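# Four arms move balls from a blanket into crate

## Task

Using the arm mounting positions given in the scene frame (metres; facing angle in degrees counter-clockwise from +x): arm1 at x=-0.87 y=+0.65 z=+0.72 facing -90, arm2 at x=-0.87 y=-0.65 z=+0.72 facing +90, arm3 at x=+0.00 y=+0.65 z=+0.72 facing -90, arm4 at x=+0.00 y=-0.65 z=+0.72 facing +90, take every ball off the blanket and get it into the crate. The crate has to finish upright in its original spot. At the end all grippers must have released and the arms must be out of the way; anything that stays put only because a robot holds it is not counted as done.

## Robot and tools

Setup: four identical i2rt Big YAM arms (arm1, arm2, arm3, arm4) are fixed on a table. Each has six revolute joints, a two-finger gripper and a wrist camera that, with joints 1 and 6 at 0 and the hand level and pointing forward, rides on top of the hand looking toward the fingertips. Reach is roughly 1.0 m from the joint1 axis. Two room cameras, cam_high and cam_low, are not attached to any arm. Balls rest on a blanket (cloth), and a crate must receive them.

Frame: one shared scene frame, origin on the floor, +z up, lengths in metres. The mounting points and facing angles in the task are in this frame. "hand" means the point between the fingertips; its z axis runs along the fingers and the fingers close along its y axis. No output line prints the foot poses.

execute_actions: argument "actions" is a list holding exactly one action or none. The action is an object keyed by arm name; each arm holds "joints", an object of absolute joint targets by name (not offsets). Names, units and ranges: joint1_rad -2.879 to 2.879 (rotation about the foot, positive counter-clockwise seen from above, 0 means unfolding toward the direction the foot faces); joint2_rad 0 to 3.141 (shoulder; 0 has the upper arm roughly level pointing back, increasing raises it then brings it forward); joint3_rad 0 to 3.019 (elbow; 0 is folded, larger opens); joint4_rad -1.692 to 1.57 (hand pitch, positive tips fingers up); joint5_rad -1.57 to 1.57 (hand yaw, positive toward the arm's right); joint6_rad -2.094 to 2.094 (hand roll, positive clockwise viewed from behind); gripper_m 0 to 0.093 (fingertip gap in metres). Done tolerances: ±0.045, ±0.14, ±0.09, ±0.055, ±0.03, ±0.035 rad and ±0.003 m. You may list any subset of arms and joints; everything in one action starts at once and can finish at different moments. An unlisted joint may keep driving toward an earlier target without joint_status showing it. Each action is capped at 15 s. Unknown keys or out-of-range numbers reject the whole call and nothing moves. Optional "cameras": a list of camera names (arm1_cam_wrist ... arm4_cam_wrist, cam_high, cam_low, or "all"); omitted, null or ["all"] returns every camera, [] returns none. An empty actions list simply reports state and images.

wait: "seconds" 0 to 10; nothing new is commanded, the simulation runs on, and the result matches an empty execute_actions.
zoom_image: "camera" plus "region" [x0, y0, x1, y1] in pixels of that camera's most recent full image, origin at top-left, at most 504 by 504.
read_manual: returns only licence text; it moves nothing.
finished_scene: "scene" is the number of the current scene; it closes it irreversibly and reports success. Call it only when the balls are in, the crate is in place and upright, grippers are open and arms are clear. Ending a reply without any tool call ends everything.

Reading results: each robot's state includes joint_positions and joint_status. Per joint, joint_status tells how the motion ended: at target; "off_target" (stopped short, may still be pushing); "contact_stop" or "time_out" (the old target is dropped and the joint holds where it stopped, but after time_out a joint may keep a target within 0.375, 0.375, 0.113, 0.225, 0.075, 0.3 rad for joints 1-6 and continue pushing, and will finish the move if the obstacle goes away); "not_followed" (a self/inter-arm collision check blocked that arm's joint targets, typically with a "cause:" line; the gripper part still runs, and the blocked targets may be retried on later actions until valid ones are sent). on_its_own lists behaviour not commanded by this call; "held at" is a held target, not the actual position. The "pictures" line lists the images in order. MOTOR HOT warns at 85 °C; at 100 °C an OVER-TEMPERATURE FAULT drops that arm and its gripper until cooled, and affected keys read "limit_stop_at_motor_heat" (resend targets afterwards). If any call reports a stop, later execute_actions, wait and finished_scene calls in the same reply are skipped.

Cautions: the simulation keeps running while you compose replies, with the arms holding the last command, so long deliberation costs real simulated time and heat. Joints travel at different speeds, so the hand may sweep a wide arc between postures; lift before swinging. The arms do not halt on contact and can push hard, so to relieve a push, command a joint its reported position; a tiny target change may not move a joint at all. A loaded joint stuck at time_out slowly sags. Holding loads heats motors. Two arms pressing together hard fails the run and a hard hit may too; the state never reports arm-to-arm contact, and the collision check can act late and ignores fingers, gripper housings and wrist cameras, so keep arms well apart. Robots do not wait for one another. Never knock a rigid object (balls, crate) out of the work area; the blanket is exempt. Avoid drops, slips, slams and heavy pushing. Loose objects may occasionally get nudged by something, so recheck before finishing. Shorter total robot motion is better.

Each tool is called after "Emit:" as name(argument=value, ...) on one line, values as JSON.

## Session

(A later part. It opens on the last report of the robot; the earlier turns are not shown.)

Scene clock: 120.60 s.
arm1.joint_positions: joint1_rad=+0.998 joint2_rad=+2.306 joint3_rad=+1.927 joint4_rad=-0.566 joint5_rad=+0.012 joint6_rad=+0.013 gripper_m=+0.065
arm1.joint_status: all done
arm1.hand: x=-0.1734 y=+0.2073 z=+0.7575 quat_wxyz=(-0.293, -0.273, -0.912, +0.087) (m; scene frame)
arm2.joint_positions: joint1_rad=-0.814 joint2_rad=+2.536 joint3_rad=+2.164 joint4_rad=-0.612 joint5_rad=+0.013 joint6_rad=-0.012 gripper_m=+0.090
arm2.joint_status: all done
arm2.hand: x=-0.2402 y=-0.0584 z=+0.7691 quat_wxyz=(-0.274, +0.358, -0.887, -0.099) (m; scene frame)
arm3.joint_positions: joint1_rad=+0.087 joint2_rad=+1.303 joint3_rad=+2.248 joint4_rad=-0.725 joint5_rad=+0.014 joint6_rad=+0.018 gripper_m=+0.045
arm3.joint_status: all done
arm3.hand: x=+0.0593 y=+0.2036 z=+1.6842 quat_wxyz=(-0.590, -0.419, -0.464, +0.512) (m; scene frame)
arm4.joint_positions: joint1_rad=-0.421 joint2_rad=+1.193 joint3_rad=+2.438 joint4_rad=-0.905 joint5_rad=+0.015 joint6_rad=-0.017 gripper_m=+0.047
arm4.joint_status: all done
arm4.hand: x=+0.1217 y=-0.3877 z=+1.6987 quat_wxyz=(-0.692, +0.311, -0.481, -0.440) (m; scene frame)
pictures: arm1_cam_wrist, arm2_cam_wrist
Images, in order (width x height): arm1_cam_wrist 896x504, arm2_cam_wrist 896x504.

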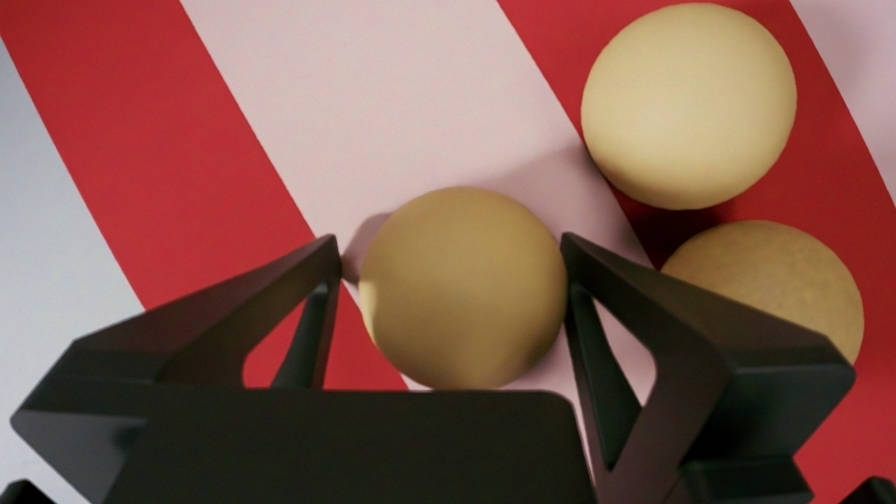

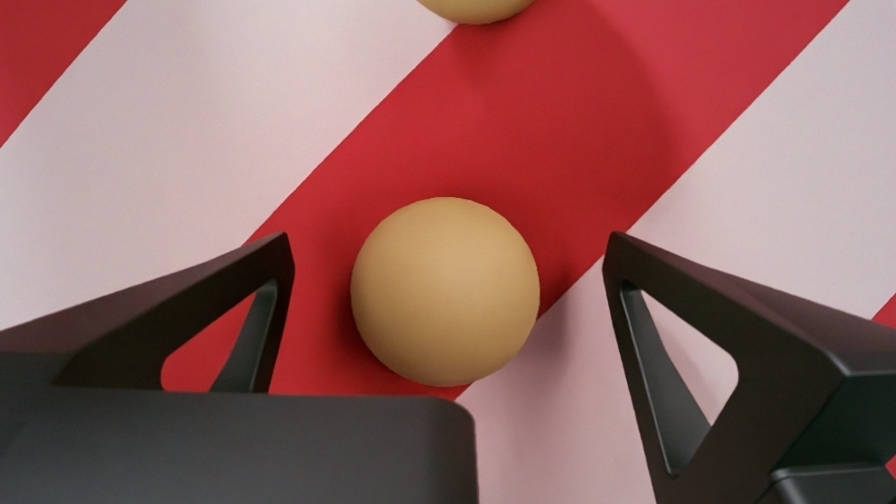

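Emit:
execute_actions(actions=[{"arm1":{"joints":{"gripper_m":0.04}},"arm2":{"joints":{"joint2_rad":2.595}}}], cameras=[])

Emit:
execute_actions(actions=[{"arm1":{"joints":{"joint2_rad":1.631}},"arm2":{"joints":{"gripper_m":0.04}}}], cameras=["arm2_cam_wrist"])

Emit:
execute_actions(actions=[{"arm1":{"joints":{"joint1_rad":0.331,"joint3_rad":1.76,"joint4_rad":-1.17}},"arm2":{"joints":{"joint2_rad":1.621}}}], cameras=[])

Emit:
execute_actions(actions=[{"arm1":{"joints":{"joint2_rad":1.873}},"arm2":{"joints":{"joint3_rad":1.552,"joint4_rad":-1.231}}}], cameras=["arm1_cam_wrist","arm2_cam_wrist"])

Emit:
execute_actions(actions=[{"arm1":{"joints":{"gripper_m":0.07}}}], cameras=[])

Emit:
execute_actions(actions=[{"arm1":{"joints":{"joint2_rad":0.9}},"arm2":{"joints":{"joint1_rad":-0.33}},"arm3":{"joints":{"joint1_rad":-0.5}},"arm4":{"joints":{"joint1_rad":0.89}}}], cameras=[])

Emit:
execute_actions(actions=[{"arm1":{"joints":{"joint1_rad":0.0}},"arm2":{"joints":{"joint2_rad":1.85,"joint4_rad":-1.05}},"arm3":{"joints":{"joint1_rad":-0.88}}}], cameras=[])

Emit:
execute_actions(actions=[{"arm2":{"joints":{"gripper_m":0.075}},"arm3":{"joints":{"joint2_rad":1.8}}}], cameras=[])

Emit:
execute_actions(actions=[{"arm2":{"joints":{"joint2_rad":0.9}}}], cameras=[])

Emit:
execute_actions(actions=[{"arm3":{"joints":{"joint2_rad":2.29}},"arm4":{"joints":{"joint2_rad":1.8}},"arm2":{"joints":{"joint1_rad":0.0}}}], cameras=["arm3_cam_wrist","cam_high"])

Scene clock: 129.27 s.
arm1.joint_positions: joint1_rad=+0.998 joint2_rad=+2.306 joint3_rad=+1.927 joint4_rad=-0.566 joint5_rad=+0.012 joint6_rad=+0.013 gripper_m=+0.046
arm1.joint_status: gripper_m off_target (ended at +0.046, target +0.040)
arm1.hand: x=-0.1734 y=+0.2073 z=+0.7575 quat_wxyz=(-0.293, -0.273, -0.912, +0.087) (m; scene frame)
arm2.joint_positions: joint1_rad=-0.814 joint2_rad=+2.551 joint3_rad=+2.164 joint4_rad=-0.612 joint5_rad=+0.013 joint6_rad=-0.012 gripper_m=+0.090
arm2.joint_status: all done
arm2.hand: x=-0.2423 y=-0.0604 z=+0.7559 quat_wxyz=(-0.267, +0.359, -0.889, -0.096) (m; scene frame)
arm3.joint_positions: joint1_rad=+0.087 joint2_rad=+1.303 joint3_rad=+2.248 joint4_rad=-0.725 joint5_rad=+0.014 joint6_rad=+0.018 gripper_m=+0.045
arm3.joint_status: not commanded
arm3.hand: x=+0.0593 y=+0.2036 z=+1.6842 quat_wxyz=(-0.590, -0.419, -0.464, +0.512) (m; scene frame)
arm4.joint_positions: joint1_rad=-0.421 joint2_rad=+1.193 joint3_rad=+2.438 joint4_rad=-0.905 joint5_rad=+0.015 joint6_rad=-0.017 gripper_m=+0.047
arm4.joint_status: not commanded
arm4.hand: x=+0.1217 y=-0.3877 z=+1.6987 quat_wxyz=(-0.692, +0.311, -0.481, -0.440) (m; scene frame)
pictures: none
No camera images: the call's "cameras" was empty. Leave "cameras" out to get every camera's image.

Scene clock: 131.13 s.
arm1.joint_positions: joint1_rad=+0.998 joint2_rad=+1.634 joint3_rad=+1.930 joint4_rad=-0.559 joint5_rad=+0.012 joint6_rad=+0.013 gripper_m=+0.046
arm1.joint_status: all done
arm1.hand: x=-0.2647 y=+0.2623 z=+1.2849 quat_wxyz=(-0.583, -0.230, -0.761, +0.168) (m; scene frame)
arm2.joint_positions: joint1_rad=-0.814 joint2_rad=+2.551 joint3_rad=+2.164 joint4_rad=-0.612 joint5_rad=+0.013 joint6_rad=-0.012 gripper_m=+0.046
arm2.joint_status: gripper_m off_target (ended at +0.046, target +0.040)
arm2.hand: x=-0.2422 y=-0.0605 z=+0.7559 quat_wxyz=(-0.267, +0.359, -0.889, -0.096) (m; scene frame)
arm3.joint_positions: joint1_rad=+0.087 joint2_rad=+1.303 joint3_rad=+2.248 joint4_rad=-0.725 joint5_rad=+0.014 joint6_rad=+0.018 gripper_m=+0.045
arm3.joint_status: not commanded
arm3.hand: x=+0.0593 y=+0.2036 z=+1.6842 quat_wxyz=(-0.590, -0.419, -0.464, +0.512) (m; scene frame)
arm4.joint_positions: joint1_rad=-0.421 joint2_rad=+1.193 joint3_rad=+2.438 joint4_rad=-0.905 joint5_rad=+0.015 joint6_rad=-0.017 gripper_m=+0.047
arm4.joint_status: not commanded
arm4.hand: x=+0.1217 y=-0.3877 z=+1.6987 quat_wxyz=(-0.692, +0.311, -0.481, -0.440) (m; scene frame)
pictures: arm2_cam_wrist
Images, in order (width x height): arm2_cam_wrist 896x504.

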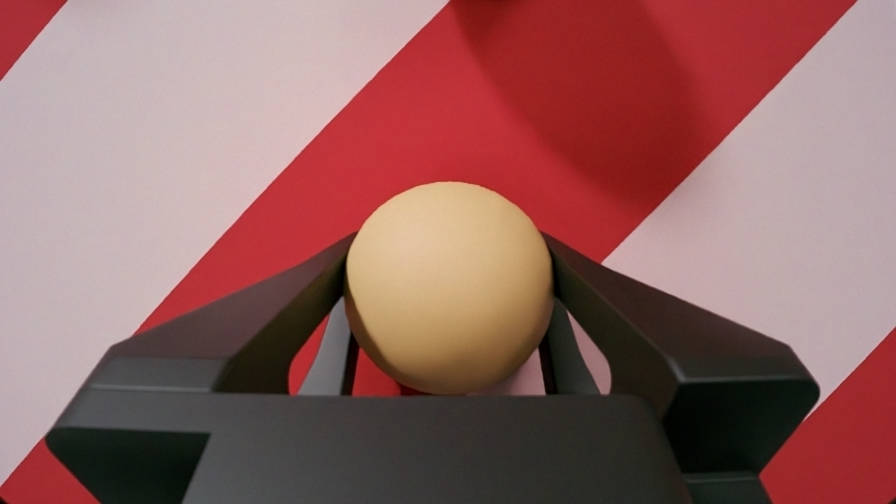

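Scene clock: 133.20 s.
arm1.joint_positions: joint1_rad=+0.323 joint2_rad=+1.633 joint3_rad=+1.755 joint4_rad=-1.163 joint5_rad=+0.013 joint6_rad=+0.013 gripper_m=+0.046
arm1.joint_status: all done
arm1.hand: x=-0.6704 y=+0.0645 z=+1.0711 quat_wxyz=(-0.208, -0.567, -0.782, +0.154) (m; scene frame)
arm2.joint_positions: joint1_rad=-0.814 joint2_rad=+1.634 joint3_rad=+2.169 joint4_rad=-0.618 joint5_rad=+0.013 joint6_rad=-0.012 gripper_m=+0.046
arm2.joint_status: all done
arm2.hand: x=-0.3716 y=-0.1794 z=+1.4999 quat_wxyz=(-0.634, +0.273, -0.683, -0.241) (m; scene frame)
arm3.joint_positions: joint1_rad=+0.087 joint2_rad=+1.303 joint3_rad=+2.248 joint4_rad=-0.725 joint5_rad=+0.014 joint6_rad=+0.018 gripper_m=+0.045
arm3.joint_status: not commanded
arm3.hand: x=+0.0593 y=+0.2036 z=+1.6842 quat_wxyz=(-0.590, -0.419, -0.464, +0.512) (m; scene frame)
arm4.joint_positions: joint1_rad=-0.421 joint2_rad=+1.193 joint3_rad=+2.438 joint4_rad=-0.905 joint5_rad=+0.015 joint6_rad=-0.017 gripper_m=+0.047
arm4.joint_status: not commanded
arm4.hand: x=+0.1217 y=-0.3877 z=+1.6987 quat_wxyz=(-0.692, +0.311, -0.481, -0.440) (m; scene frame)
pictures: none
No camera images: the call's "cameras" was empty. Leave "cameras" out to get every camera's image.

Scene clock: 134.47 s.
arm1.joint_positions: joint1_rad=+0.323 joint2_rad=+1.885 joint3_rad=+1.744 joint4_rad=-1.166 joint5_rad=+0.013 joint6_rad=+0.013 gripper_m=+0.046
arm1.joint_status: all done
arm1.hand: x=-0.6611 y=+0.0378 z=+0.9110 quat_wxyz=(-0.102, -0.581, -0.804, +0.079) (m; scene frame)
arm2.joint_positions: joint1_rad=-0.814 joint2_rad=+1.624 joint3_rad=+1.543 joint4_rad=-1.223 joint5_rad=+0.013 joint6_rad=-0.012 gripper_m=+0.046
arm2.joint_status: all done
arm2.hand: x=-0.4657 y=-0.2704 z=+1.0586 quat_wxyz=(-0.129, +0.371, -0.919, -0.041) (m; scene frame)
arm3.joint_positions: joint1_rad=+0.087 joint2_rad=+1.303 joint3_rad=+2.248 joint4_rad=-0.725 joint5_rad=+0.014 joint6_rad=+0.018 gripper_m=+0.045
arm3.joint_status: not commanded
arm3.hand: x=+0.0593 y=+0.2036 z=+1.6842 quat_wxyz=(-0.590, -0.419, -0.464, +0.512) (m; scene frame)
arm4.joint_positions: joint1_rad=-0.421 joint2_rad=+1.193 joint3_rad=+2.438 joint4_rad=-0.905 joint5_rad=+0.015 joint6_rad=-0.017 gripper_m=+0.047
arm4.joint_status: not commanded
arm4.hand: x=+0.1217 y=-0.3877 z=+1.6987 quat_wxyz=(-0.692, +0.311, -0.481, -0.440) (m; scene frame)
pictures: arm1_cam_wrist, arm2_cam_wrist
Images, in order (width x height): arm1_cam_wrist 896x504, arm2_cam_wrist 896x504.

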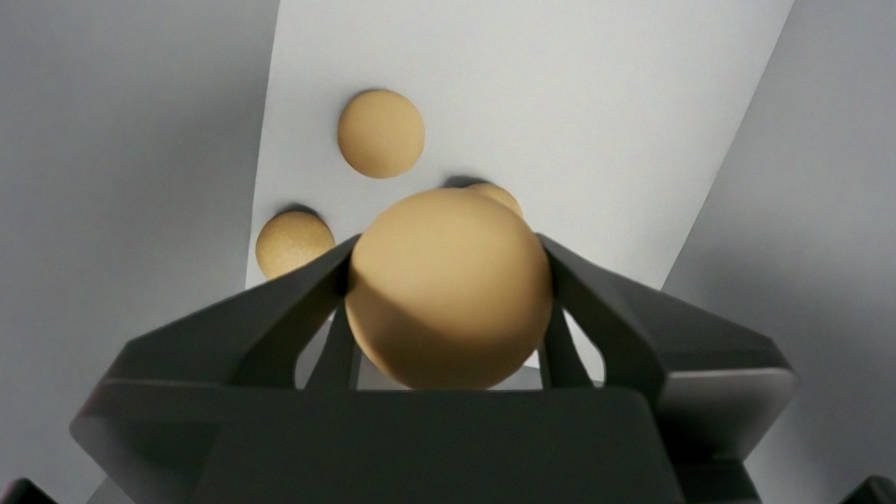

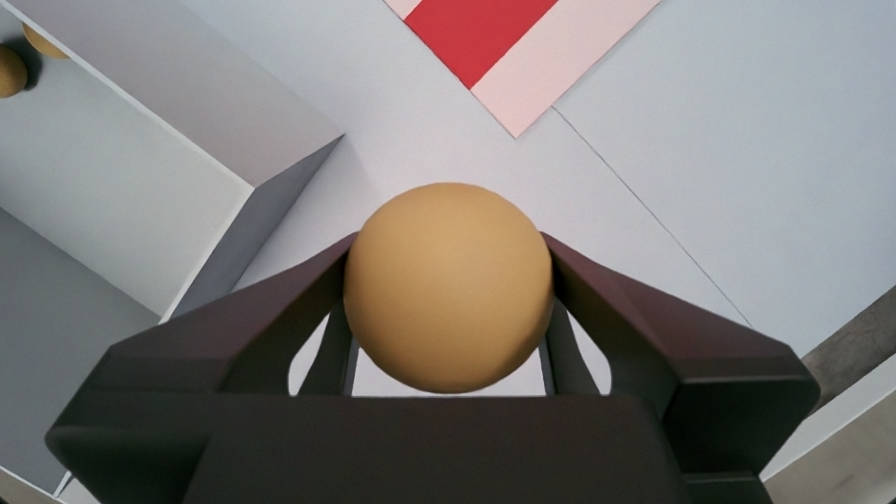

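Scene clock: 135.00 s.
arm1.joint_positions: joint1_rad=+0.323 joint2_rad=+1.885 joint3_rad=+1.744 joint4_rad=-1.166 joint5_rad=+0.013 joint6_rad=+0.013 gripper_m=+0.070
arm1.joint_status: all done
arm1.hand: x=-0.6611 y=+0.0378 z=+0.9110 quat_wxyz=(-0.102, -0.581, -0.804, +0.079) (m; scene frame)
arm2.joint_positions: joint1_rad=-0.814 joint2_rad=+1.624 joint3_rad=+1.543 joint4_rad=-1.223 joint5_rad=+0.013 joint6_rad=-0.012 gripper_m=+0.046
arm2.joint_status: not commanded
arm2.hand: x=-0.4657 y=-0.2704 z=+1.0586 quat_wxyz=(-0.129, +0.371, -0.919, -0.041) (m; scene frame)
arm3.joint_positions: joint1_rad=+0.087 joint2_rad=+1.303 joint3_rad=+2.248 joint4_rad=-0.725 joint5_rad=+0.014 joint6_rad=+0.018 gripper_m=+0.045
arm3.joint_status: not commanded
arm3.hand: x=+0.0593 y=+0.2036 z=+1.6842 quat_wxyz=(-0.590, -0.419, -0.464, +0.512) (m; scene frame)
arm4.joint_positions: joint1_rad=-0.421 joint2_rad=+1.193 joint3_rad=+2.438 joint4_rad=-0.905 joint5_rad=+0.015 joint6_rad=-0.017 gripper_m=+0.047
arm4.joint_status: not commanded
arm4.hand: x=+0.1217 y=-0.3877 z=+1.6987 quat_wxyz=(-0.692, +0.311, -0.481, -0.440) (m; scene frame)
pictures: none
No camera images: the call's "cameras" was empty. Leave "cameras" out to get every camera's image.

Scene clock: 136.77 s.
arm1.joint_positions: joint1_rad=+0.323 joint2_rad=+0.902 joint3_rad=+1.760 joint4_rad=-1.166 joint5_rad=+0.013 joint6_rad=+0.013 gripper_m=+0.070
arm1.joint_status: all done
arm1.hand: x=-0.7652 y=+0.3384 z=+1.4182 quat_wxyz=(-0.478, -0.477, -0.654, +0.342) (m; scene frame)
arm2.joint_positions: joint1_rad=-0.325 joint2_rad=+1.624 joint3_rad=+1.543 joint4_rad=-1.223 joint5_rad=+0.015 joint6_rad=-0.012 gripper_m=+0.046
arm2.joint_status: all done
arm2.hand: x=-0.6913 y=-0.1245 z=+1.0575 quat_wxyz=(-0.115, +0.583, -0.802, -0.070) (m; scene frame)
arm3.joint_positions: joint1_rad=-0.499 joint2_rad=+1.303 joint3_rad=+2.248 joint4_rad=-0.725 joint5_rad=+0.014 joint6_rad=+0.018 gripper_m=+0.045
arm3.joint_status: all done
arm3.hand: x=-0.1979 y=+0.2460 z=+1.6845 quat_wxyz=(-0.417, -0.535, -0.323, +0.660) (m; scene frame)
arm4.joint_positions: joint1_rad=+0.885 joint2_rad=+1.196 joint3_rad=+2.438 joint4_rad=-0.906 joint5_rad=+0.015 joint6_rad=-0.017 gripper_m=+0.047
arm4.joint_status: all done
arm4.hand: x=-0.2349 y=-0.4684 z=+1.6959 quat_wxyz=(-0.285, +0.545, -0.189, -0.766) (m; scene frame)
pictures: none
No camera images: the call's "cameras" was empty. Leave "cameras" out to get every camera's image.

Scene clock: 137.90 s.
arm1.joint_positions: joint1_rad=+0.007 joint2_rad=+0.902 joint3_rad=+1.760 joint4_rad=-1.166 joint5_rad=+0.013 joint6_rad=+0.013 gripper_m=+0.070
arm1.joint_status: all done
arm1.hand: x=-0.8659 y=+0.3214 z=+1.4182 quat_wxyz=(-0.418, -0.573, -0.571, +0.414) (m; scene frame)
arm2.joint_positions: joint1_rad=-0.325 joint2_rad=+1.862 joint3_rad=+1.534 joint4_rad=-1.061 joint5_rad=+0.015 joint6_rad=-0.012 gripper_m=+0.046
arm2.joint_status: all done
arm2.hand: x=-0.6759 y=-0.0807 z=+0.9292 quat_wxyz=(-0.080, +0.586, -0.805, -0.045) (m; scene frame)
arm3.joint_positions: joint1_rad=-0.880 joint2_rad=+1.303 joint3_rad=+2.248 joint4_rad=-0.725 joint5_rad=+0.014 joint6_rad=+0.018 gripper_m=+0.045
arm3.joint_status: all done
arm3.hand: x=-0.3339 y=+0.3487 z=+1.6845 quat_wxyz=(-0.285, -0.586, -0.215, +0.727) (m; scene frame)
arm4.joint_positions: joint1_rad=+0.885 joint2_rad=+1.196 joint3_rad=+2.438 joint4_rad=-0.906 joint5_rad=+0.015 joint6_rad=-0.017 gripper_m=+0.047
arm4.joint_status: not commanded
arm4.hand: x=-0.2349 y=-0.4684 z=+1.6959 quat_wxyz=(-0.285, +0.545, -0.189, -0.766) (m; scene frame)
pictures: none
No camera images: the call's "cameras" was empty. Leave "cameras" out to get every camera's image.

Scene clock: 139.87 s.
arm1.joint_positions: joint1_rad=+0.007 joint2_rad=+0.902 joint3_rad=+1.760 joint4_rad=-1.166 joint5_rad=+0.013 joint6_rad=+0.013 gripper_m=+0.070
arm1.joint_status: not commanded
arm1.hand: x=-0.8659 y=+0.3214 z=+1.4182 quat_wxyz=(-0.418, -0.573, -0.571, +0.414) (m; scene frame)
arm2.joint_positions: joint1_rad=-0.325 joint2_rad=+1.862 joint3_rad=+1.534 joint4_rad=-1.061 joint5_rad=+0.015 joint6_rad=-0.012 gripper_m=+0.075
arm2.joint_status: all done
arm2.hand: x=-0.6759 y=-0.0807 z=+0.9292 quat_wxyz=(-0.080, +0.586, -0.805, -0.045) (m; scene frame)
arm3.joint_positions: joint1_rad=-0.880 joint2_rad=+1.794 joint3_rad=+2.228 joint4_rad=-0.736 joint5_rad=+0.014 joint6_rad=+0.018 gripper_m=+0.045
arm3.joint_status: all done
arm3.hand: x=-0.5575 y=+0.1445 z=+1.3797 quat_wxyz=(-0.214, -0.755, -0.281, +0.553) (m; scene frame)
arm4.joint_positions: joint1_rad=+0.885 joint2_rad=+1.196 joint3_rad=+2.438 joint4_rad=-0.906 joint5_rad=+0.015 joint6_rad=-0.017 gripper_m=+0.047
arm4.joint_status: not commanded
arm4.hand: x=-0.2349 y=-0.4684 z=+1.6959 quat_wxyz=(-0.285, +0.545, -0.189, -0.766) (m; scene frame)
pictures: none
No camera images: the call's "cameras" was empty. Leave "cameras" out to get every camera's image.

Scene clock: 141.57 s.
arm1.joint_positions: joint1_rad=+0.007 joint2_rad=+0.902 joint3_rad=+1.760 joint4_rad=-1.166 joint5_rad=+0.013 joint6_rad=+0.013 gripper_m=+0.070
arm1.joint_status: not commanded
arm1.hand: x=-0.8659 y=+0.3214 z=+1.4182 quat_wxyz=(-0.418, -0.573, -0.571, +0.414) (m; scene frame)
arm2.joint_positions: joint1_rad=-0.325 joint2_rad=+0.891 joint3_rad=+1.552 joint4_rad=-1.056 joint5_rad=+0.015 joint6_rad=-0.012 gripper_m=+0.075
arm2.joint_status: all done
arm2.hand: x=-0.7535 y=-0.3045 z=+1.4272 quat_wxyz=(-0.457, +0.487, -0.674, -0.314) (m; scene frame)
arm3.joint_positions: joint1_rad=-0.880 joint2_rad=+1.794 joint3_rad=+2.228 joint4_rad=-0.736 joint5_rad=+0.014 joint6_rad=+0.018 gripper_m=+0.045
arm3.joint_status: not commanded
arm3.hand: x=-0.5575 y=+0.1445 z=+1.3797 quat_wxyz=(-0.214, -0.755, -0.281, +0.553) (m; scene frame)
arm4.joint_positions: joint1_rad=+0.885 joint2_rad=+1.196 joint3_rad=+2.438 joint4_rad=-0.906 joint5_rad=+0.015 joint6_rad=-0.017 gripper_m=+0.047
arm4.joint_status: not commanded
arm4.hand: x=-0.2349 y=-0.4684 z=+1.6959 quat_wxyz=(-0.285, +0.545, -0.189, -0.766) (m; scene frame)
pictures: none
No camera images: the call's "cameras" was empty. Leave "cameras" out to get every camera's image.

Scene clock: 143.50 s.
arm1.joint_positions: joint1_rad=+0.007 joint2_rad=+0.902 joint3_rad=+1.760 joint4_rad=-1.166 joint5_rad=+0.013 joint6_rad=+0.013 gripper_m=+0.070
arm1.joint_status: not commanded
arm1.hand: x=-0.8659 y=+0.3214 z=+1.4182 quat_wxyz=(-0.418, -0.573, -0.571, +0.414) (m; scene frame)
arm2.joint_positions: joint1_rad=-0.006 joint2_rad=+0.891 joint3_rad=+1.552 joint4_rad=-1.056 joint5_rad=+0.015 joint6_rad=-0.012 gripper_m=+0.075
arm2.joint_status: all done
arm2.hand: x=-0.8680 y=-0.2845 z=+1.4267 quat_wxyz=(-0.401, +0.589, -0.589, -0.383) (m; scene frame)
arm3.joint_positions: joint1_rad=-0.880 joint2_rad=+2.284 joint3_rad=+2.229 joint4_rad=-0.736 joint5_rad=+0.014 joint6_rad=+0.018 gripper_m=+0.045
arm3.joint_status: all done
arm3.hand: x=-0.6481 y=+0.0619 z=+0.9849 quat_wxyz=(-0.135, -0.866, -0.324, +0.357) (m; scene frame)
arm4.joint_positions: joint1_rad=+0.885 joint2_rad=+1.793 joint3_rad=+2.406 joint4_rad=-0.919 joint5_rad=+0.015 joint6_rad=-0.017 gripper_m=+0.047
arm4.joint_status: all done
arm4.hand: x=-0.5588 y=-0.2038 z=+1.3783 quat_wxyz=(-0.211, +0.761, -0.263, -0.554) (m; scene frame)
pictures: arm3_cam_wrist, cam_high
Images, in order (width x height): arm3_cam_wrist 896x504, cam_high 896x504.

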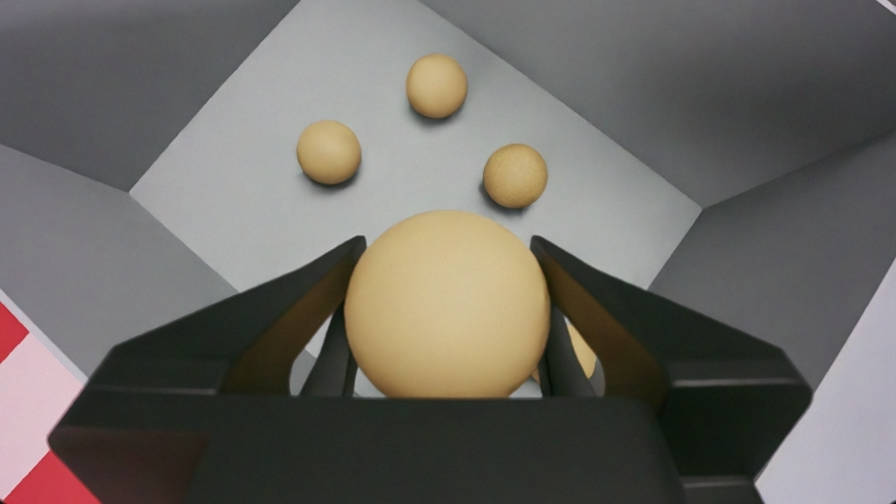

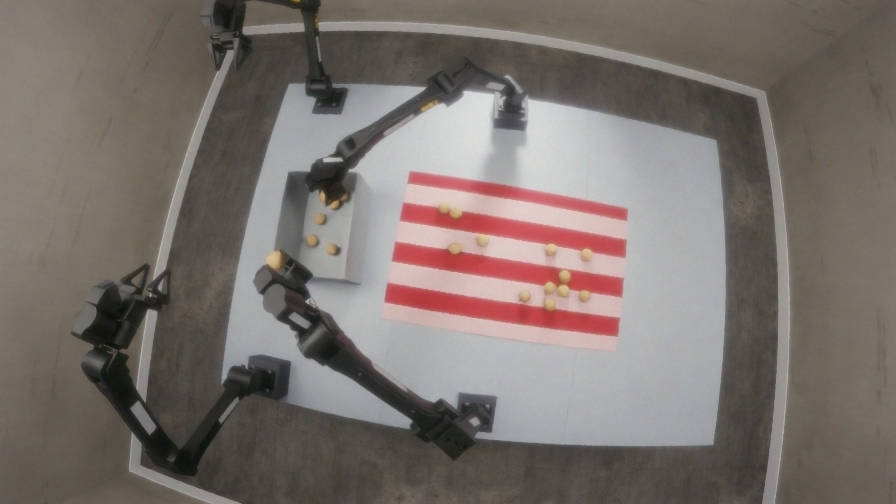

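Emit:
execute_actions(actions=[{"arm3":{"joints":{"gripper_m":0.075}}}], cameras=[])

Emit:
execute_actions(actions=[{"arm3":{"joints":{"joint2_rad":1.3}}}], cameras=[])

Emit:
execute_actions(actions=[{"arm3":{"joints":{"joint1_rad":0.317,"joint3_rad":1.535,"joint4_rad":-0.665,"gripper_m":0.09}},"arm4":{"joints":{"joint2_rad":2.33}},"arm1":{"joints":{"joint1_rad":0.918}}}], cameras=[])

Emit:
execute_actions(actions=[{"arm3":{"joints":{"joint2_rad":2.155}},"arm4":{"joints":{"gripper_m":0.09}},"arm1":{"joints":{"joint3_rad":1.94,"joint4_rad":-0.60,"joint2_rad":1.9}}}], cameras=[])

Emit:
execute_actions(actions=[{"arm4":{"joints":{"joint2_rad":1.2}},"arm1":{"joints":{"joint2_rad":2.31}}}], cameras=[])

Emit:
execute_actions(actions=[{"arm4":{"joints":{"joint1_rad":-0.27,"joint3_rad":1.06,"joint4_rad":-0.595}},"arm2":{"joints":{"joint1_rad":-0.829,"joint4_rad":-0.42,"gripper_m":0.09}}}], cameras=[])

Emit:
execute_actions(actions=[{"arm4":{"joints":{"joint2_rad":1.755}},"arm2":{"joints":{"joint3_rad":2.535,"joint2_rad":2.2}}}], cameras=[])

Emit:
execute_actions(actions=[{"arm2":{"joints":{"joint2_rad":2.78}}}], cameras=["arm1_cam_wrist","arm2_cam_wrist","arm3_cam_wrist","arm4_cam_wrist"])

Scene clock: 151.57 s.
arm1.joint_positions: joint1_rad=+0.007 joint2_rad=+0.902 joint3_rad=+1.760 joint4_rad=-1.166 joint5_rad=+0.013 joint6_rad=+0.013 gripper_m=+0.070
arm1.joint_status: not commanded
arm1.hand: x=-0.8659 y=+0.3214 z=+1.4182 quat_wxyz=(-0.418, -0.573, -0.571, +0.414) (m; scene frame)
arm2.joint_positions: joint1_rad=-0.006 joint2_rad=+0.891 joint3_rad=+1.552 joint4_rad=-1.056 joint5_rad=+0.015 joint6_rad=-0.012 gripper_m=+0.075
arm2.joint_status: not commanded
arm2.hand: x=-0.8680 y=-0.2845 z=+1.4267 quat_wxyz=(-0.401, +0.589, -0.589, -0.383) (m; scene frame)
arm3.joint_positions: joint1_rad=-0.880 joint2_rad=+2.284 joint3_rad=+2.229 joint4_rad=-0.736 joint5_rad=+0.014 joint6_rad=+0.018 gripper_m=+0.075
arm3.joint_status: all done
arm3.hand: x=-0.6481 y=+0.0619 z=+0.9849 quat_wxyz=(-0.135, -0.866, -0.324, +0.357) (m; scene frame)
arm4.joint_positions: joint1_rad=+0.885 joint2_rad=+1.793 joint3_rad=+2.406 joint4_rad=-0.919 joint5_rad=+0.015 joint6_rad=-0.017 gripper_m=+0.047
arm4.joint_status: not commanded
arm4.hand: x=-0.5588 y=-0.2038 z=+1.3783 quat_wxyz=(-0.211, +0.761, -0.263, -0.554) (m; scene frame)
pictures: none
No camera images: the call's "cameras" was empty. Leave "cameras" out to get every camera's image.

Scene clock: 153.97 s.
arm1.joint_positions: joint1_rad=+0.007 joint2_rad=+0.902 joint3_rad=+1.760 joint4_rad=-1.166 joint5_rad=+0.013 joint6_rad=+0.013 gripper_m=+0.070
arm1.joint_status: not commanded
arm1.hand: x=-0.8659 y=+0.3214 z=+1.4182 quat_wxyz=(-0.418, -0.573, -0.571, +0.414) (m; scene frame)
arm2.joint_positions: joint1_rad=-0.006 joint2_rad=+0.891 joint3_rad=+1.552 joint4_rad=-1.056 joint5_rad=+0.015 joint6_rad=-0.012 gripper_m=+0.075
arm2.joint_status: not commanded
arm2.hand: x=-0.8680 y=-0.2845 z=+1.4267 quat_wxyz=(-0.401, +0.589, -0.589, -0.383) (m; scene frame)
arm3.joint_positions: joint1_rad=-0.880 joint2_rad=+1.294 joint3_rad=+2.252 joint4_rad=-0.729 joint5_rad=+0.014 joint6_rad=+0.018 gripper_m=+0.075
arm3.joint_status: all done
arm3.hand: x=-0.3283 y=+0.3538 z=+1.6888 quat_wxyz=(-0.286, -0.583, -0.214, +0.730) (m; scene frame)
arm4.joint_positions: joint1_rad=+0.885 joint2_rad=+1.793 joint3_rad=+2.406 joint4_rad=-0.919 joint5_rad=+0.015 joint6_rad=-0.017 gripper_m=+0.047
arm4.joint_status: not commanded
arm4.hand: x=-0.5588 y=-0.2038 z=+1.3783 quat_wxyz=(-0.211, +0.761, -0.263, -0.554) (m; scene frame)
pictures: none
No camera images: the call's "cameras" was empty. Leave "cameras" out to get every camera's image.

Scene clock: 155.93 s.
arm1.joint_positions: joint1_rad=+0.910 joint2_rad=+0.902 joint3_rad=+1.760 joint4_rad=-1.166 joint5_rad=+0.012 joint6_rad=+0.013 gripper_m=+0.070
arm1.joint_status: all done
arm1.hand: x=-0.6121 y=+0.4473 z=+1.4185 quat_wxyz=(-0.557, -0.268, -0.763, +0.188) (m; scene frame)
arm2.joint_positions: joint1_rad=-0.006 joint2_rad=+0.891 joint3_rad=+1.552 joint4_rad=-1.056 joint5_rad=+0.015 joint6_rad=-0.012 gripper_m=+0.075
arm2.joint_status: not commanded
arm2.hand: x=-0.8680 y=-0.2845 z=+1.4267 quat_wxyz=(-0.401, +0.589, -0.589, -0.383) (m; scene frame)
arm3.joint_positions: joint1_rad=+0.322 joint2_rad=+1.299 joint3_rad=+1.521 joint4_rad=-0.671 joint5_rad=+0.014 joint6_rad=+0.018 gripper_m=+0.090
arm3.joint_status: all done
arm3.hand: x=+0.2082 y=+0.1092 z=+1.2978 quat_wxyz=(-0.438, -0.487, -0.693, +0.302) (m; scene frame)
arm4.joint_positions: joint1_rad=+0.885 joint2_rad=+2.343 joint3_rad=+2.410 joint4_rad=-0.918 joint5_rad=+0.015 joint6_rad=-0.017 gripper_m=+0.047
arm4.joint_status: all done
arm4.hand: x=-0.6822 y=-0.0992 z=+0.9440 quat_wxyz=(-0.132, +0.884, -0.304, -0.330) (m; scene frame)
pictures: none
No camera images: the call's "cameras" was empty. Leave "cameras" out to get every camera's image.

Scene clock: 157.73 s.
arm1.joint_positions: joint1_rad=+0.910 joint2_rad=+1.901 joint3_rad=+1.910 joint4_rad=-0.610 joint5_rad=+0.012 joint6_rad=+0.013 gripper_m=+0.070
arm1.joint_status: all done
arm1.hand: x=-0.2395 y=+0.1652 z=+1.0632 quat_wxyz=(-0.439, -0.292, -0.836, +0.149) (m; scene frame)
arm2.joint_positions: joint1_rad=-0.006 joint2_rad=+0.891 joint3_rad=+1.552 joint4_rad=-1.056 joint5_rad=+0.015 joint6_rad=-0.012 gripper_m=+0.075
arm2.joint_status: not commanded
arm2.hand: x=-0.8680 y=-0.2845 z=+1.4267 quat_wxyz=(-0.401, +0.589, -0.589, -0.383) (m; scene frame)
arm3.joint_positions: joint1_rad=+0.322 joint2_rad=+2.153 joint3_rad=+1.521 joint4_rad=-0.668 joint5_rad=+0.014 joint6_rad=+0.017 gripper_m=+0.090
arm3.joint_status: all done
arm3.hand: x=+0.2372 y=+0.0332 z=+0.7538 quat_wxyz=(-0.108, -0.567, -0.813, +0.082) (m; scene frame)
arm4.joint_positions: joint1_rad=+0.885 joint2_rad=+2.343 joint3_rad=+2.410 joint4_rad=-0.918 joint5_rad=+0.015 joint6_rad=-0.017 gripper_m=+0.090
arm4.joint_status: all done
arm4.hand: x=-0.6822 y=-0.0992 z=+0.9440 quat_wxyz=(-0.132, +0.884, -0.304, -0.330) (m; scene frame)
pictures: none
No camera images: the call's "cameras" was empty. Leave "cameras" out to get every camera's image.

Scene clock: 160.23 s.
arm1.joint_positions: joint1_rad=+0.910 joint2_rad=+2.283 joint3_rad=+1.935 joint4_rad=-0.595 joint5_rad=+0.012 joint6_rad=+0.014 gripper_m=+0.070
arm1.joint_status: all done
arm1.hand: x=-0.2157 y=+0.1484 z=+0.7757 quat_wxyz=(-0.290, -0.313, -0.899, +0.100) (m; scene frame)
arm2.joint_positions: joint1_rad=-0.006 joint2_rad=+0.891 joint3_rad=+1.552 joint4_rad=-1.056 joint5_rad=+0.015 joint6_rad=-0.012 gripper_m=+0.075
arm2.joint_status: not commanded
arm2.hand: x=-0.8680 y=-0.2845 z=+1.4267 quat_wxyz=(-0.401, +0.589, -0.589, -0.383) (m; scene frame)
arm3.joint_positions: joint1_rad=+0.322 joint2_rad=+2.153 joint3_rad=+1.521 joint4_rad=-0.668 joint5_rad=+0.014 joint6_rad=+0.017 gripper_m=+0.090
arm3.joint_status: not commanded
arm3.hand: x=+0.2372 y=+0.0332 z=+0.7538 quat_wxyz=(-0.108, -0.567, -0.813, +0.082) (m; scene frame)
arm4.joint_positions: joint1_rad=+0.885 joint2_rad=+1.197 joint3_rad=+2.433 joint4_rad=-0.911 joint5_rad=+0.015 joint6_rad=-0.017 gripper_m=+0.090
arm4.joint_status: all done
arm4.hand: x=-0.2374 y=-0.4663 z=+1.6928 quat_wxyz=(-0.284, +0.549, -0.191, -0.763) (m; scene frame)
pictures: none
No camera images: the call's "cameras" was empty. Leave "cameras" out to get every camera's image.

Scene clock: 162.23 s.
arm1.joint_positions: joint1_rad=+0.910 joint2_rad=+2.283 joint3_rad=+1.935 joint4_rad=-0.595 joint5_rad=+0.012 joint6_rad=+0.014 gripper_m=+0.070
arm1.joint_status: not commanded
arm1.hand: x=-0.2157 y=+0.1484 z=+0.7757 quat_wxyz=(-0.290, -0.313, -0.899, +0.100) (m; scene frame)
arm2.joint_positions: joint1_rad=-0.823 joint2_rad=+0.891 joint3_rad=+1.551 joint4_rad=-0.438 joint5_rad=+0.015 joint6_rad=-0.012 gripper_m=+0.090
arm2.joint_status: all done
arm2.hand: x=-0.5940 y=-0.3943 z=+1.5767 quat_wxyz=(-0.732, +0.227, -0.580, -0.276) (m; scene frame)
arm3.joint_positions: joint1_rad=+0.322 joint2_rad=+2.153 joint3_rad=+1.521 joint4_rad=-0.668 joint5_rad=+0.014 joint6_rad=+0.017 gripper_m=+0.090
arm3.joint_status: not commanded
arm3.hand: x=+0.2372 y=+0.0332 z=+0.7538 quat_wxyz=(-0.108, -0.567, -0.813, +0.082) (m; scene frame)
arm4.joint_positions: joint1_rad=-0.276 joint2_rad=+1.220 joint3_rad=+1.060 joint4_rad=-0.605 joint5_rad=+0.015 joint6_rad=-0.017 gripper_m=+0.090
arm4.joint_status: all done
arm4.hand: x=+0.1375 y=-0.1622 z=+1.0280 quat_wxyz=(-0.322, +0.560, -0.727, -0.233) (m; scene frame)
pictures: none
No camera images: the call's "cameras" was empty. Leave "cameras" out to get every camera's image.

Scene clock: 164.27 s.
arm1.joint_positions: joint1_rad=+0.910 joint2_rad=+2.283 joint3_rad=+1.935 joint4_rad=-0.595 joint5_rad=+0.012 joint6_rad=+0.014 gripper_m=+0.070
arm1.joint_status: not commanded
arm1.hand: x=-0.2157 y=+0.1484 z=+0.7757 quat_wxyz=(-0.290, -0.313, -0.899, +0.100) (m; scene frame)
arm2.joint_positions: joint1_rad=-0.823 joint2_rad=+2.217 joint3_rad=+2.493 joint4_rad=-0.423 joint5_rad=+0.015 joint6_rad=-0.012 gripper_m=+0.090
arm2.joint_status: all done
arm2.hand: x=-0.1997 y=-0.0293 z=+1.2823 quat_wxyz=(-0.613, +0.277, -0.703, -0.229) (m; scene frame)
arm3.joint_positions: joint1_rad=+0.322 joint2_rad=+2.153 joint3_rad=+1.521 joint4_rad=-0.668 joint5_rad=+0.014 joint6_rad=+0.017 gripper_m=+0.090
arm3.joint_status: not commanded
arm3.hand: x=+0.2372 y=+0.0332 z=+0.7538 quat_wxyz=(-0.108, -0.567, -0.813, +0.082) (m; scene frame)
arm4.joint_positions: joint1_rad=-0.276 joint2_rad=+1.768 joint3_rad=+1.052 joint4_rad=-0.603 joint5_rad=+0.015 joint6_rad=-0.017 gripper_m=+0.090
arm4.joint_status: all done
arm4.hand: x=+0.1385 y=-0.1569 z=+0.7494 quat_wxyz=(-0.109, +0.607, -0.784, -0.073) (m; scene frame)
pictures: none
No camera images: the call's "cameras" was empty. Leave "cameras" out to get every camera's image.

Scene clock: 165.83 s.
arm1.joint_positions: joint1_rad=+0.910 joint2_rad=+2.283 joint3_rad=+1.935 joint4_rad=-0.595 joint5_rad=+0.012 joint6_rad=+0.014 gripper_m=+0.070
arm1.joint_status: not commanded
arm1.hand: x=-0.2157 y=+0.1484 z=+0.7757 quat_wxyz=(-0.290, -0.313, -0.899, +0.100) (m; scene frame)
arm2.joint_positions: joint1_rad=-0.825 joint2_rad=+2.777 joint3_rad=+2.519 joint4_rad=-0.411 joint5_rad=+0.013 joint6_rad=-0.008 gripper_m=+0.090
arm2.joint_status: all done
arm2.hand: x=-0.1621 y=+0.0014 z=+0.7740 quat_wxyz=(-0.410, +0.330, -0.837, -0.151) (m; scene frame)
arm3.joint_positions: joint1_rad=+0.322 joint2_rad=+2.153 joint3_rad=+1.521 joint4_rad=-0.668 joint5_rad=+0.014 joint6_rad=+0.017 gripper_m=+0.090
arm3.joint_status: not commanded
arm3.hand: x=+0.2372 y=+0.0332 z=+0.7538 quat_wxyz=(-0.108, -0.567, -0.813, +0.082) (m; scene frame)
arm4.joint_positions: joint1_rad=-0.276 joint2_rad=+1.768 joint3_rad=+1.052 joint4_rad=-0.603 joint5_rad=+0.015 joint6_rad=-0.017 gripper_m=+0.090
arm4.joint_status: not commanded
arm4.hand: x=+0.1385 y=-0.1569 z=+0.7494 quat_wxyz=(-0.109, +0.607, -0.784, -0.073) (m; scene frame)
pictures: arm1_cam_wrist, arm2_cam_wrist, arm3_cam_wrist, arm4_cam_wrist
Images, in order (width x height): arm1_cam_wrist 896x504, arm2_cam_wrist 896x504, arm3_cam_wrist 896x504, arm4_cam_wrist 896x504.

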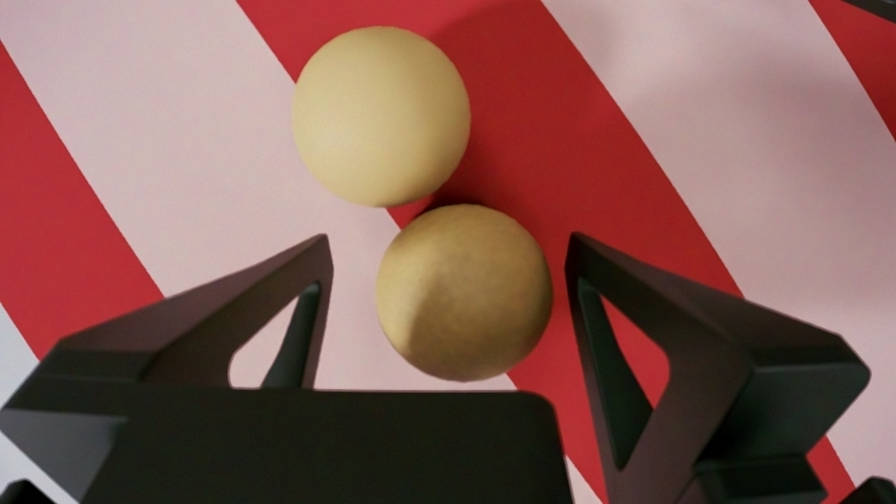

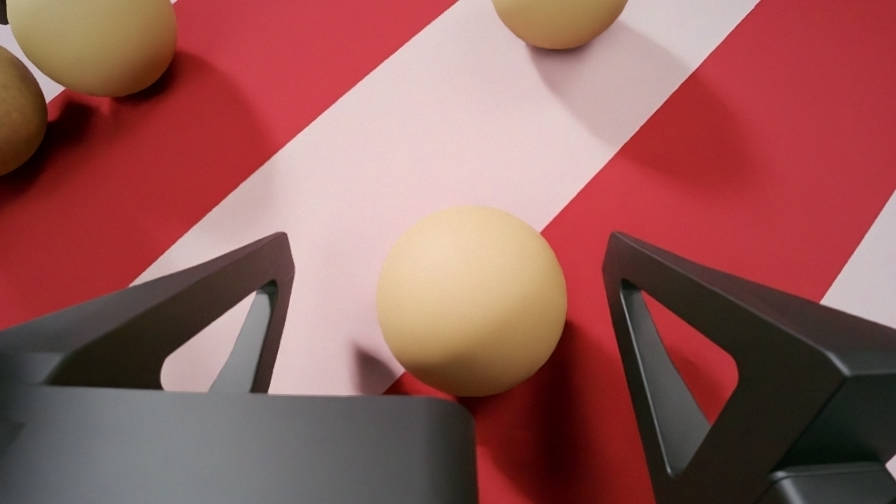

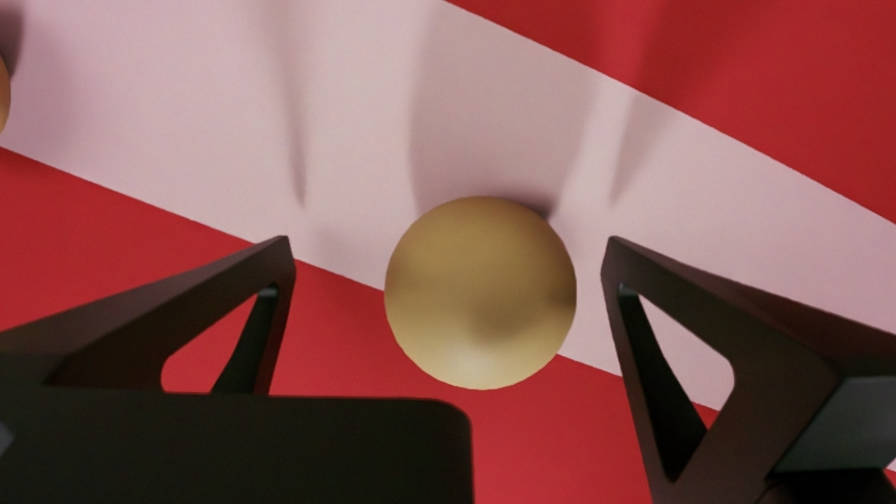

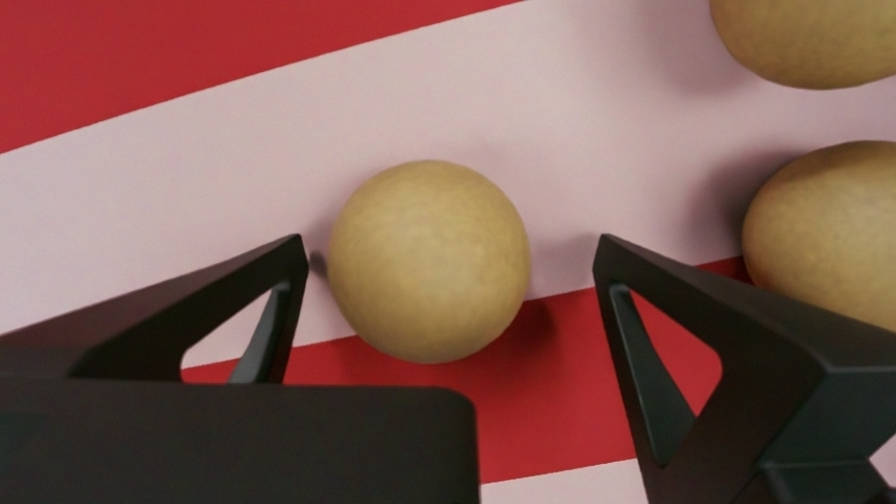

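Emit:
execute_actions(actions=[{"arm1":{"joints":{"joint2_rad":2.352}},"arm2":{"joints":{"joint2_rad":2.835}},"arm3":{"joints":{"gripper_m":0.04}},"arm4":{"joints":{"joint4_rad":-0.575}}}], cameras=["arm1_cam_wrist","arm2_cam_wrist"])

Emit:
execute_actions(actions=[{"arm1":{"joints":{"gripper_m":0.04}},"arm2":{"joints":{"gripper_m":0.04}},"arm3":{"joints":{"joint2_rad":1.3}},"arm4":{"joints":{"gripper_m":0.04}}}], cameras=["arm1_cam_wrist","arm2_cam_wrist"])

Scene clock: 169.60 s.
arm1.joint_positions: joint1_rad=+0.910 joint2_rad=+2.307 joint3_rad=+1.935 joint4_rad=-0.595 joint5_rad=+0.012 joint6_rad=+0.014 gripper_m=+0.070
arm1.joint_status: all done
arm1.hand: x=-0.2176 y=+0.1499 z=+0.7564 quat_wxyz=(-0.279, -0.314, -0.902, +0.096) (m; scene frame)
arm2.joint_positions: joint1_rad=-0.825 joint2_rad=+2.787 joint3_rad=+2.519 joint4_rad=-0.411 joint5_rad=+0.013 joint6_rad=-0.008 gripper_m=+0.090
arm2.joint_status: all done
arm2.hand: x=-0.1634 y=+0.0002 z=+0.7647 quat_wxyz=(-0.406, +0.330, -0.839, -0.149) (m; scene frame)
arm3.joint_positions: joint1_rad=+0.322 joint2_rad=+2.153 joint3_rad=+1.521 joint4_rad=-0.668 joint5_rad=+0.014 joint6_rad=+0.017 gripper_m=+0.047
arm3.joint_status: gripper_m off_target (ended at +0.047, target +0.040)
arm3.hand: x=+0.2372 y=+0.0332 z=+0.7538 quat_wxyz=(-0.108, -0.567, -0.813, +0.082) (m; scene frame)
arm4.joint_positions: joint1_rad=-0.276 joint2_rad=+1.768 joint3_rad=+1.052 joint4_rad=-0.588 joint5_rad=+0.015 joint6_rad=-0.017 gripper_m=+0.090
arm4.joint_status: all done
arm4.hand: x=+0.1395 y=-0.1534 z=+0.7504 quat_wxyz=(-0.115, +0.606, -0.783, -0.078) (m; scene frame)
pictures: arm1_cam_wrist, arm2_cam_wrist
Images, in order (width x height): arm1_cam_wrist 896x504, arm2_cam_wrist 896x504.

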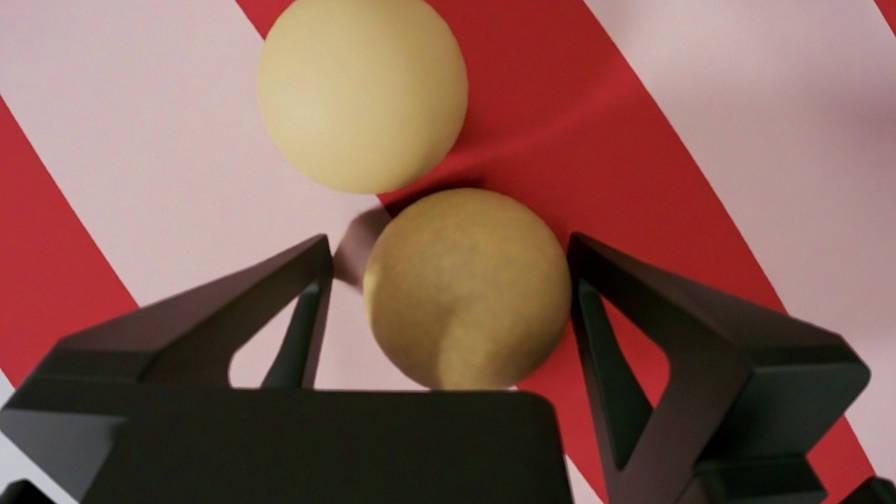

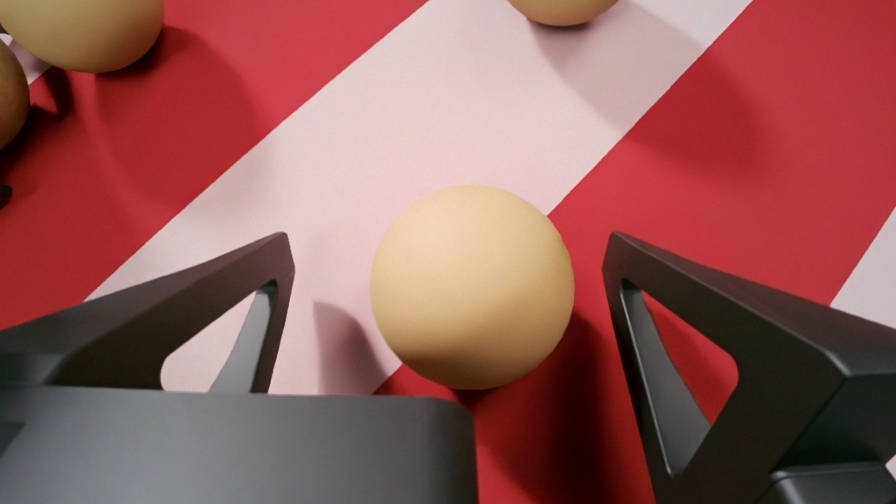

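Scene clock: 171.37 s.
arm1.joint_positions: joint1_rad=+0.910 joint2_rad=+2.307 joint3_rad=+1.935 joint4_rad=-0.595 joint5_rad=+0.012 joint6_rad=+0.014 gripper_m=+0.046
arm1.joint_status: gripper_m off_target (ended at +0.046, target +0.040)
arm1.hand: x=-0.2176 y=+0.1499 z=+0.7564 quat_wxyz=(-0.279, -0.314, -0.902, +0.096) (m; scene frame)
arm2.joint_positions: joint1_rad=-0.825 joint2_rad=+2.787 joint3_rad=+2.519 joint4_rad=-0.411 joint5_rad=+0.013 joint6_rad=-0.008 gripper_m=+0.046
arm2.joint_status: gripper_m off_target (ended at +0.046, target +0.040)
arm2.hand: x=-0.1633 y=+0.0001 z=+0.7647 quat_wxyz=(-0.406, +0.330, -0.839, -0.149) (m; scene frame)
arm3.joint_positions: joint1_rad=+0.322 joint2_rad=+1.310 joint3_rad=+1.519 joint4_rad=-0.668 joint5_rad=+0.014 joint6_rad=+0.017 gripper_m=+0.047
arm3.joint_status: all done
arm3.hand: x=+0.2097 y=+0.1054 z=+1.2912 quat_wxyz=(-0.435, -0.488, -0.695, +0.300) (m; scene frame)
arm4.joint_positions: joint1_rad=-0.276 joint2_rad=+1.768 joint3_rad=+1.052 joint4_rad=-0.588 joint5_rad=+0.015 joint6_rad=-0.017 gripper_m=+0.047
arm4.joint_status: gripper_m off_target (ended at +0.047, target +0.040)
arm4.hand: x=+0.1395 y=-0.1534 z=+0.7504 quat_wxyz=(-0.115, +0.606, -0.783, -0.078) (m; scene frame)
pictures: arm1_cam_wrist, arm2_cam_wrist
Images, in order (width x height): arm1_cam_wrist 896x504, arm2_cam_wrist 896x504.

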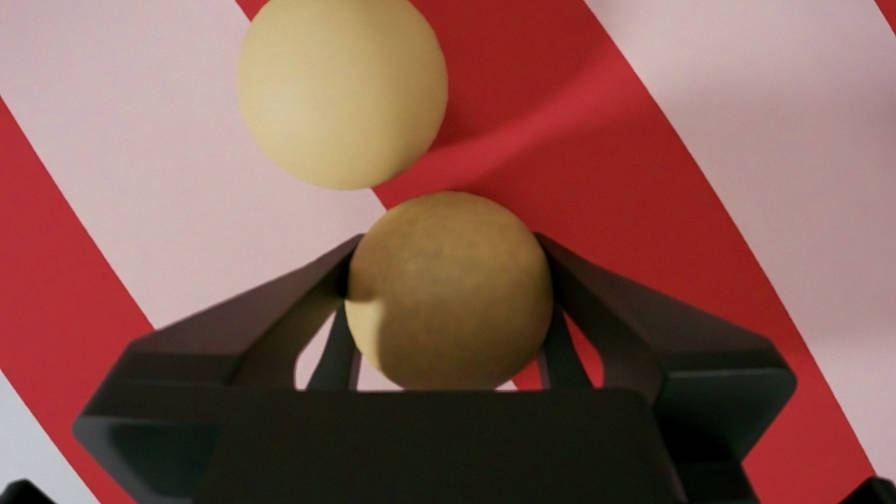

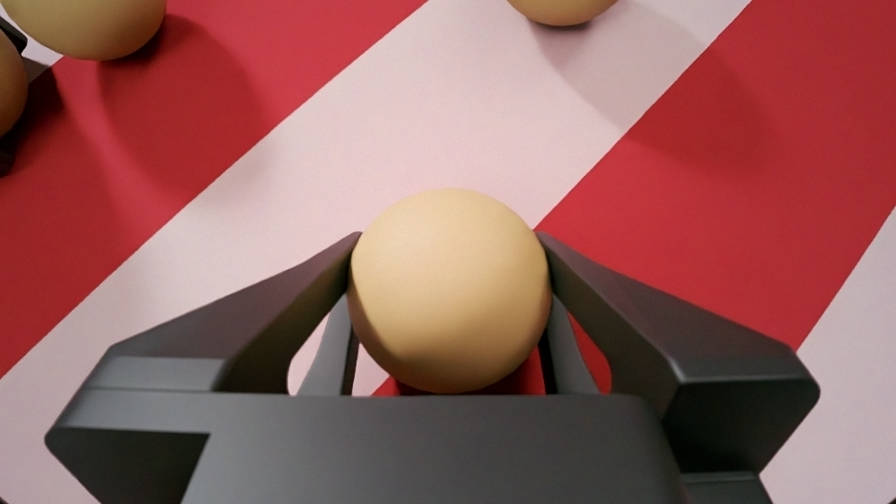

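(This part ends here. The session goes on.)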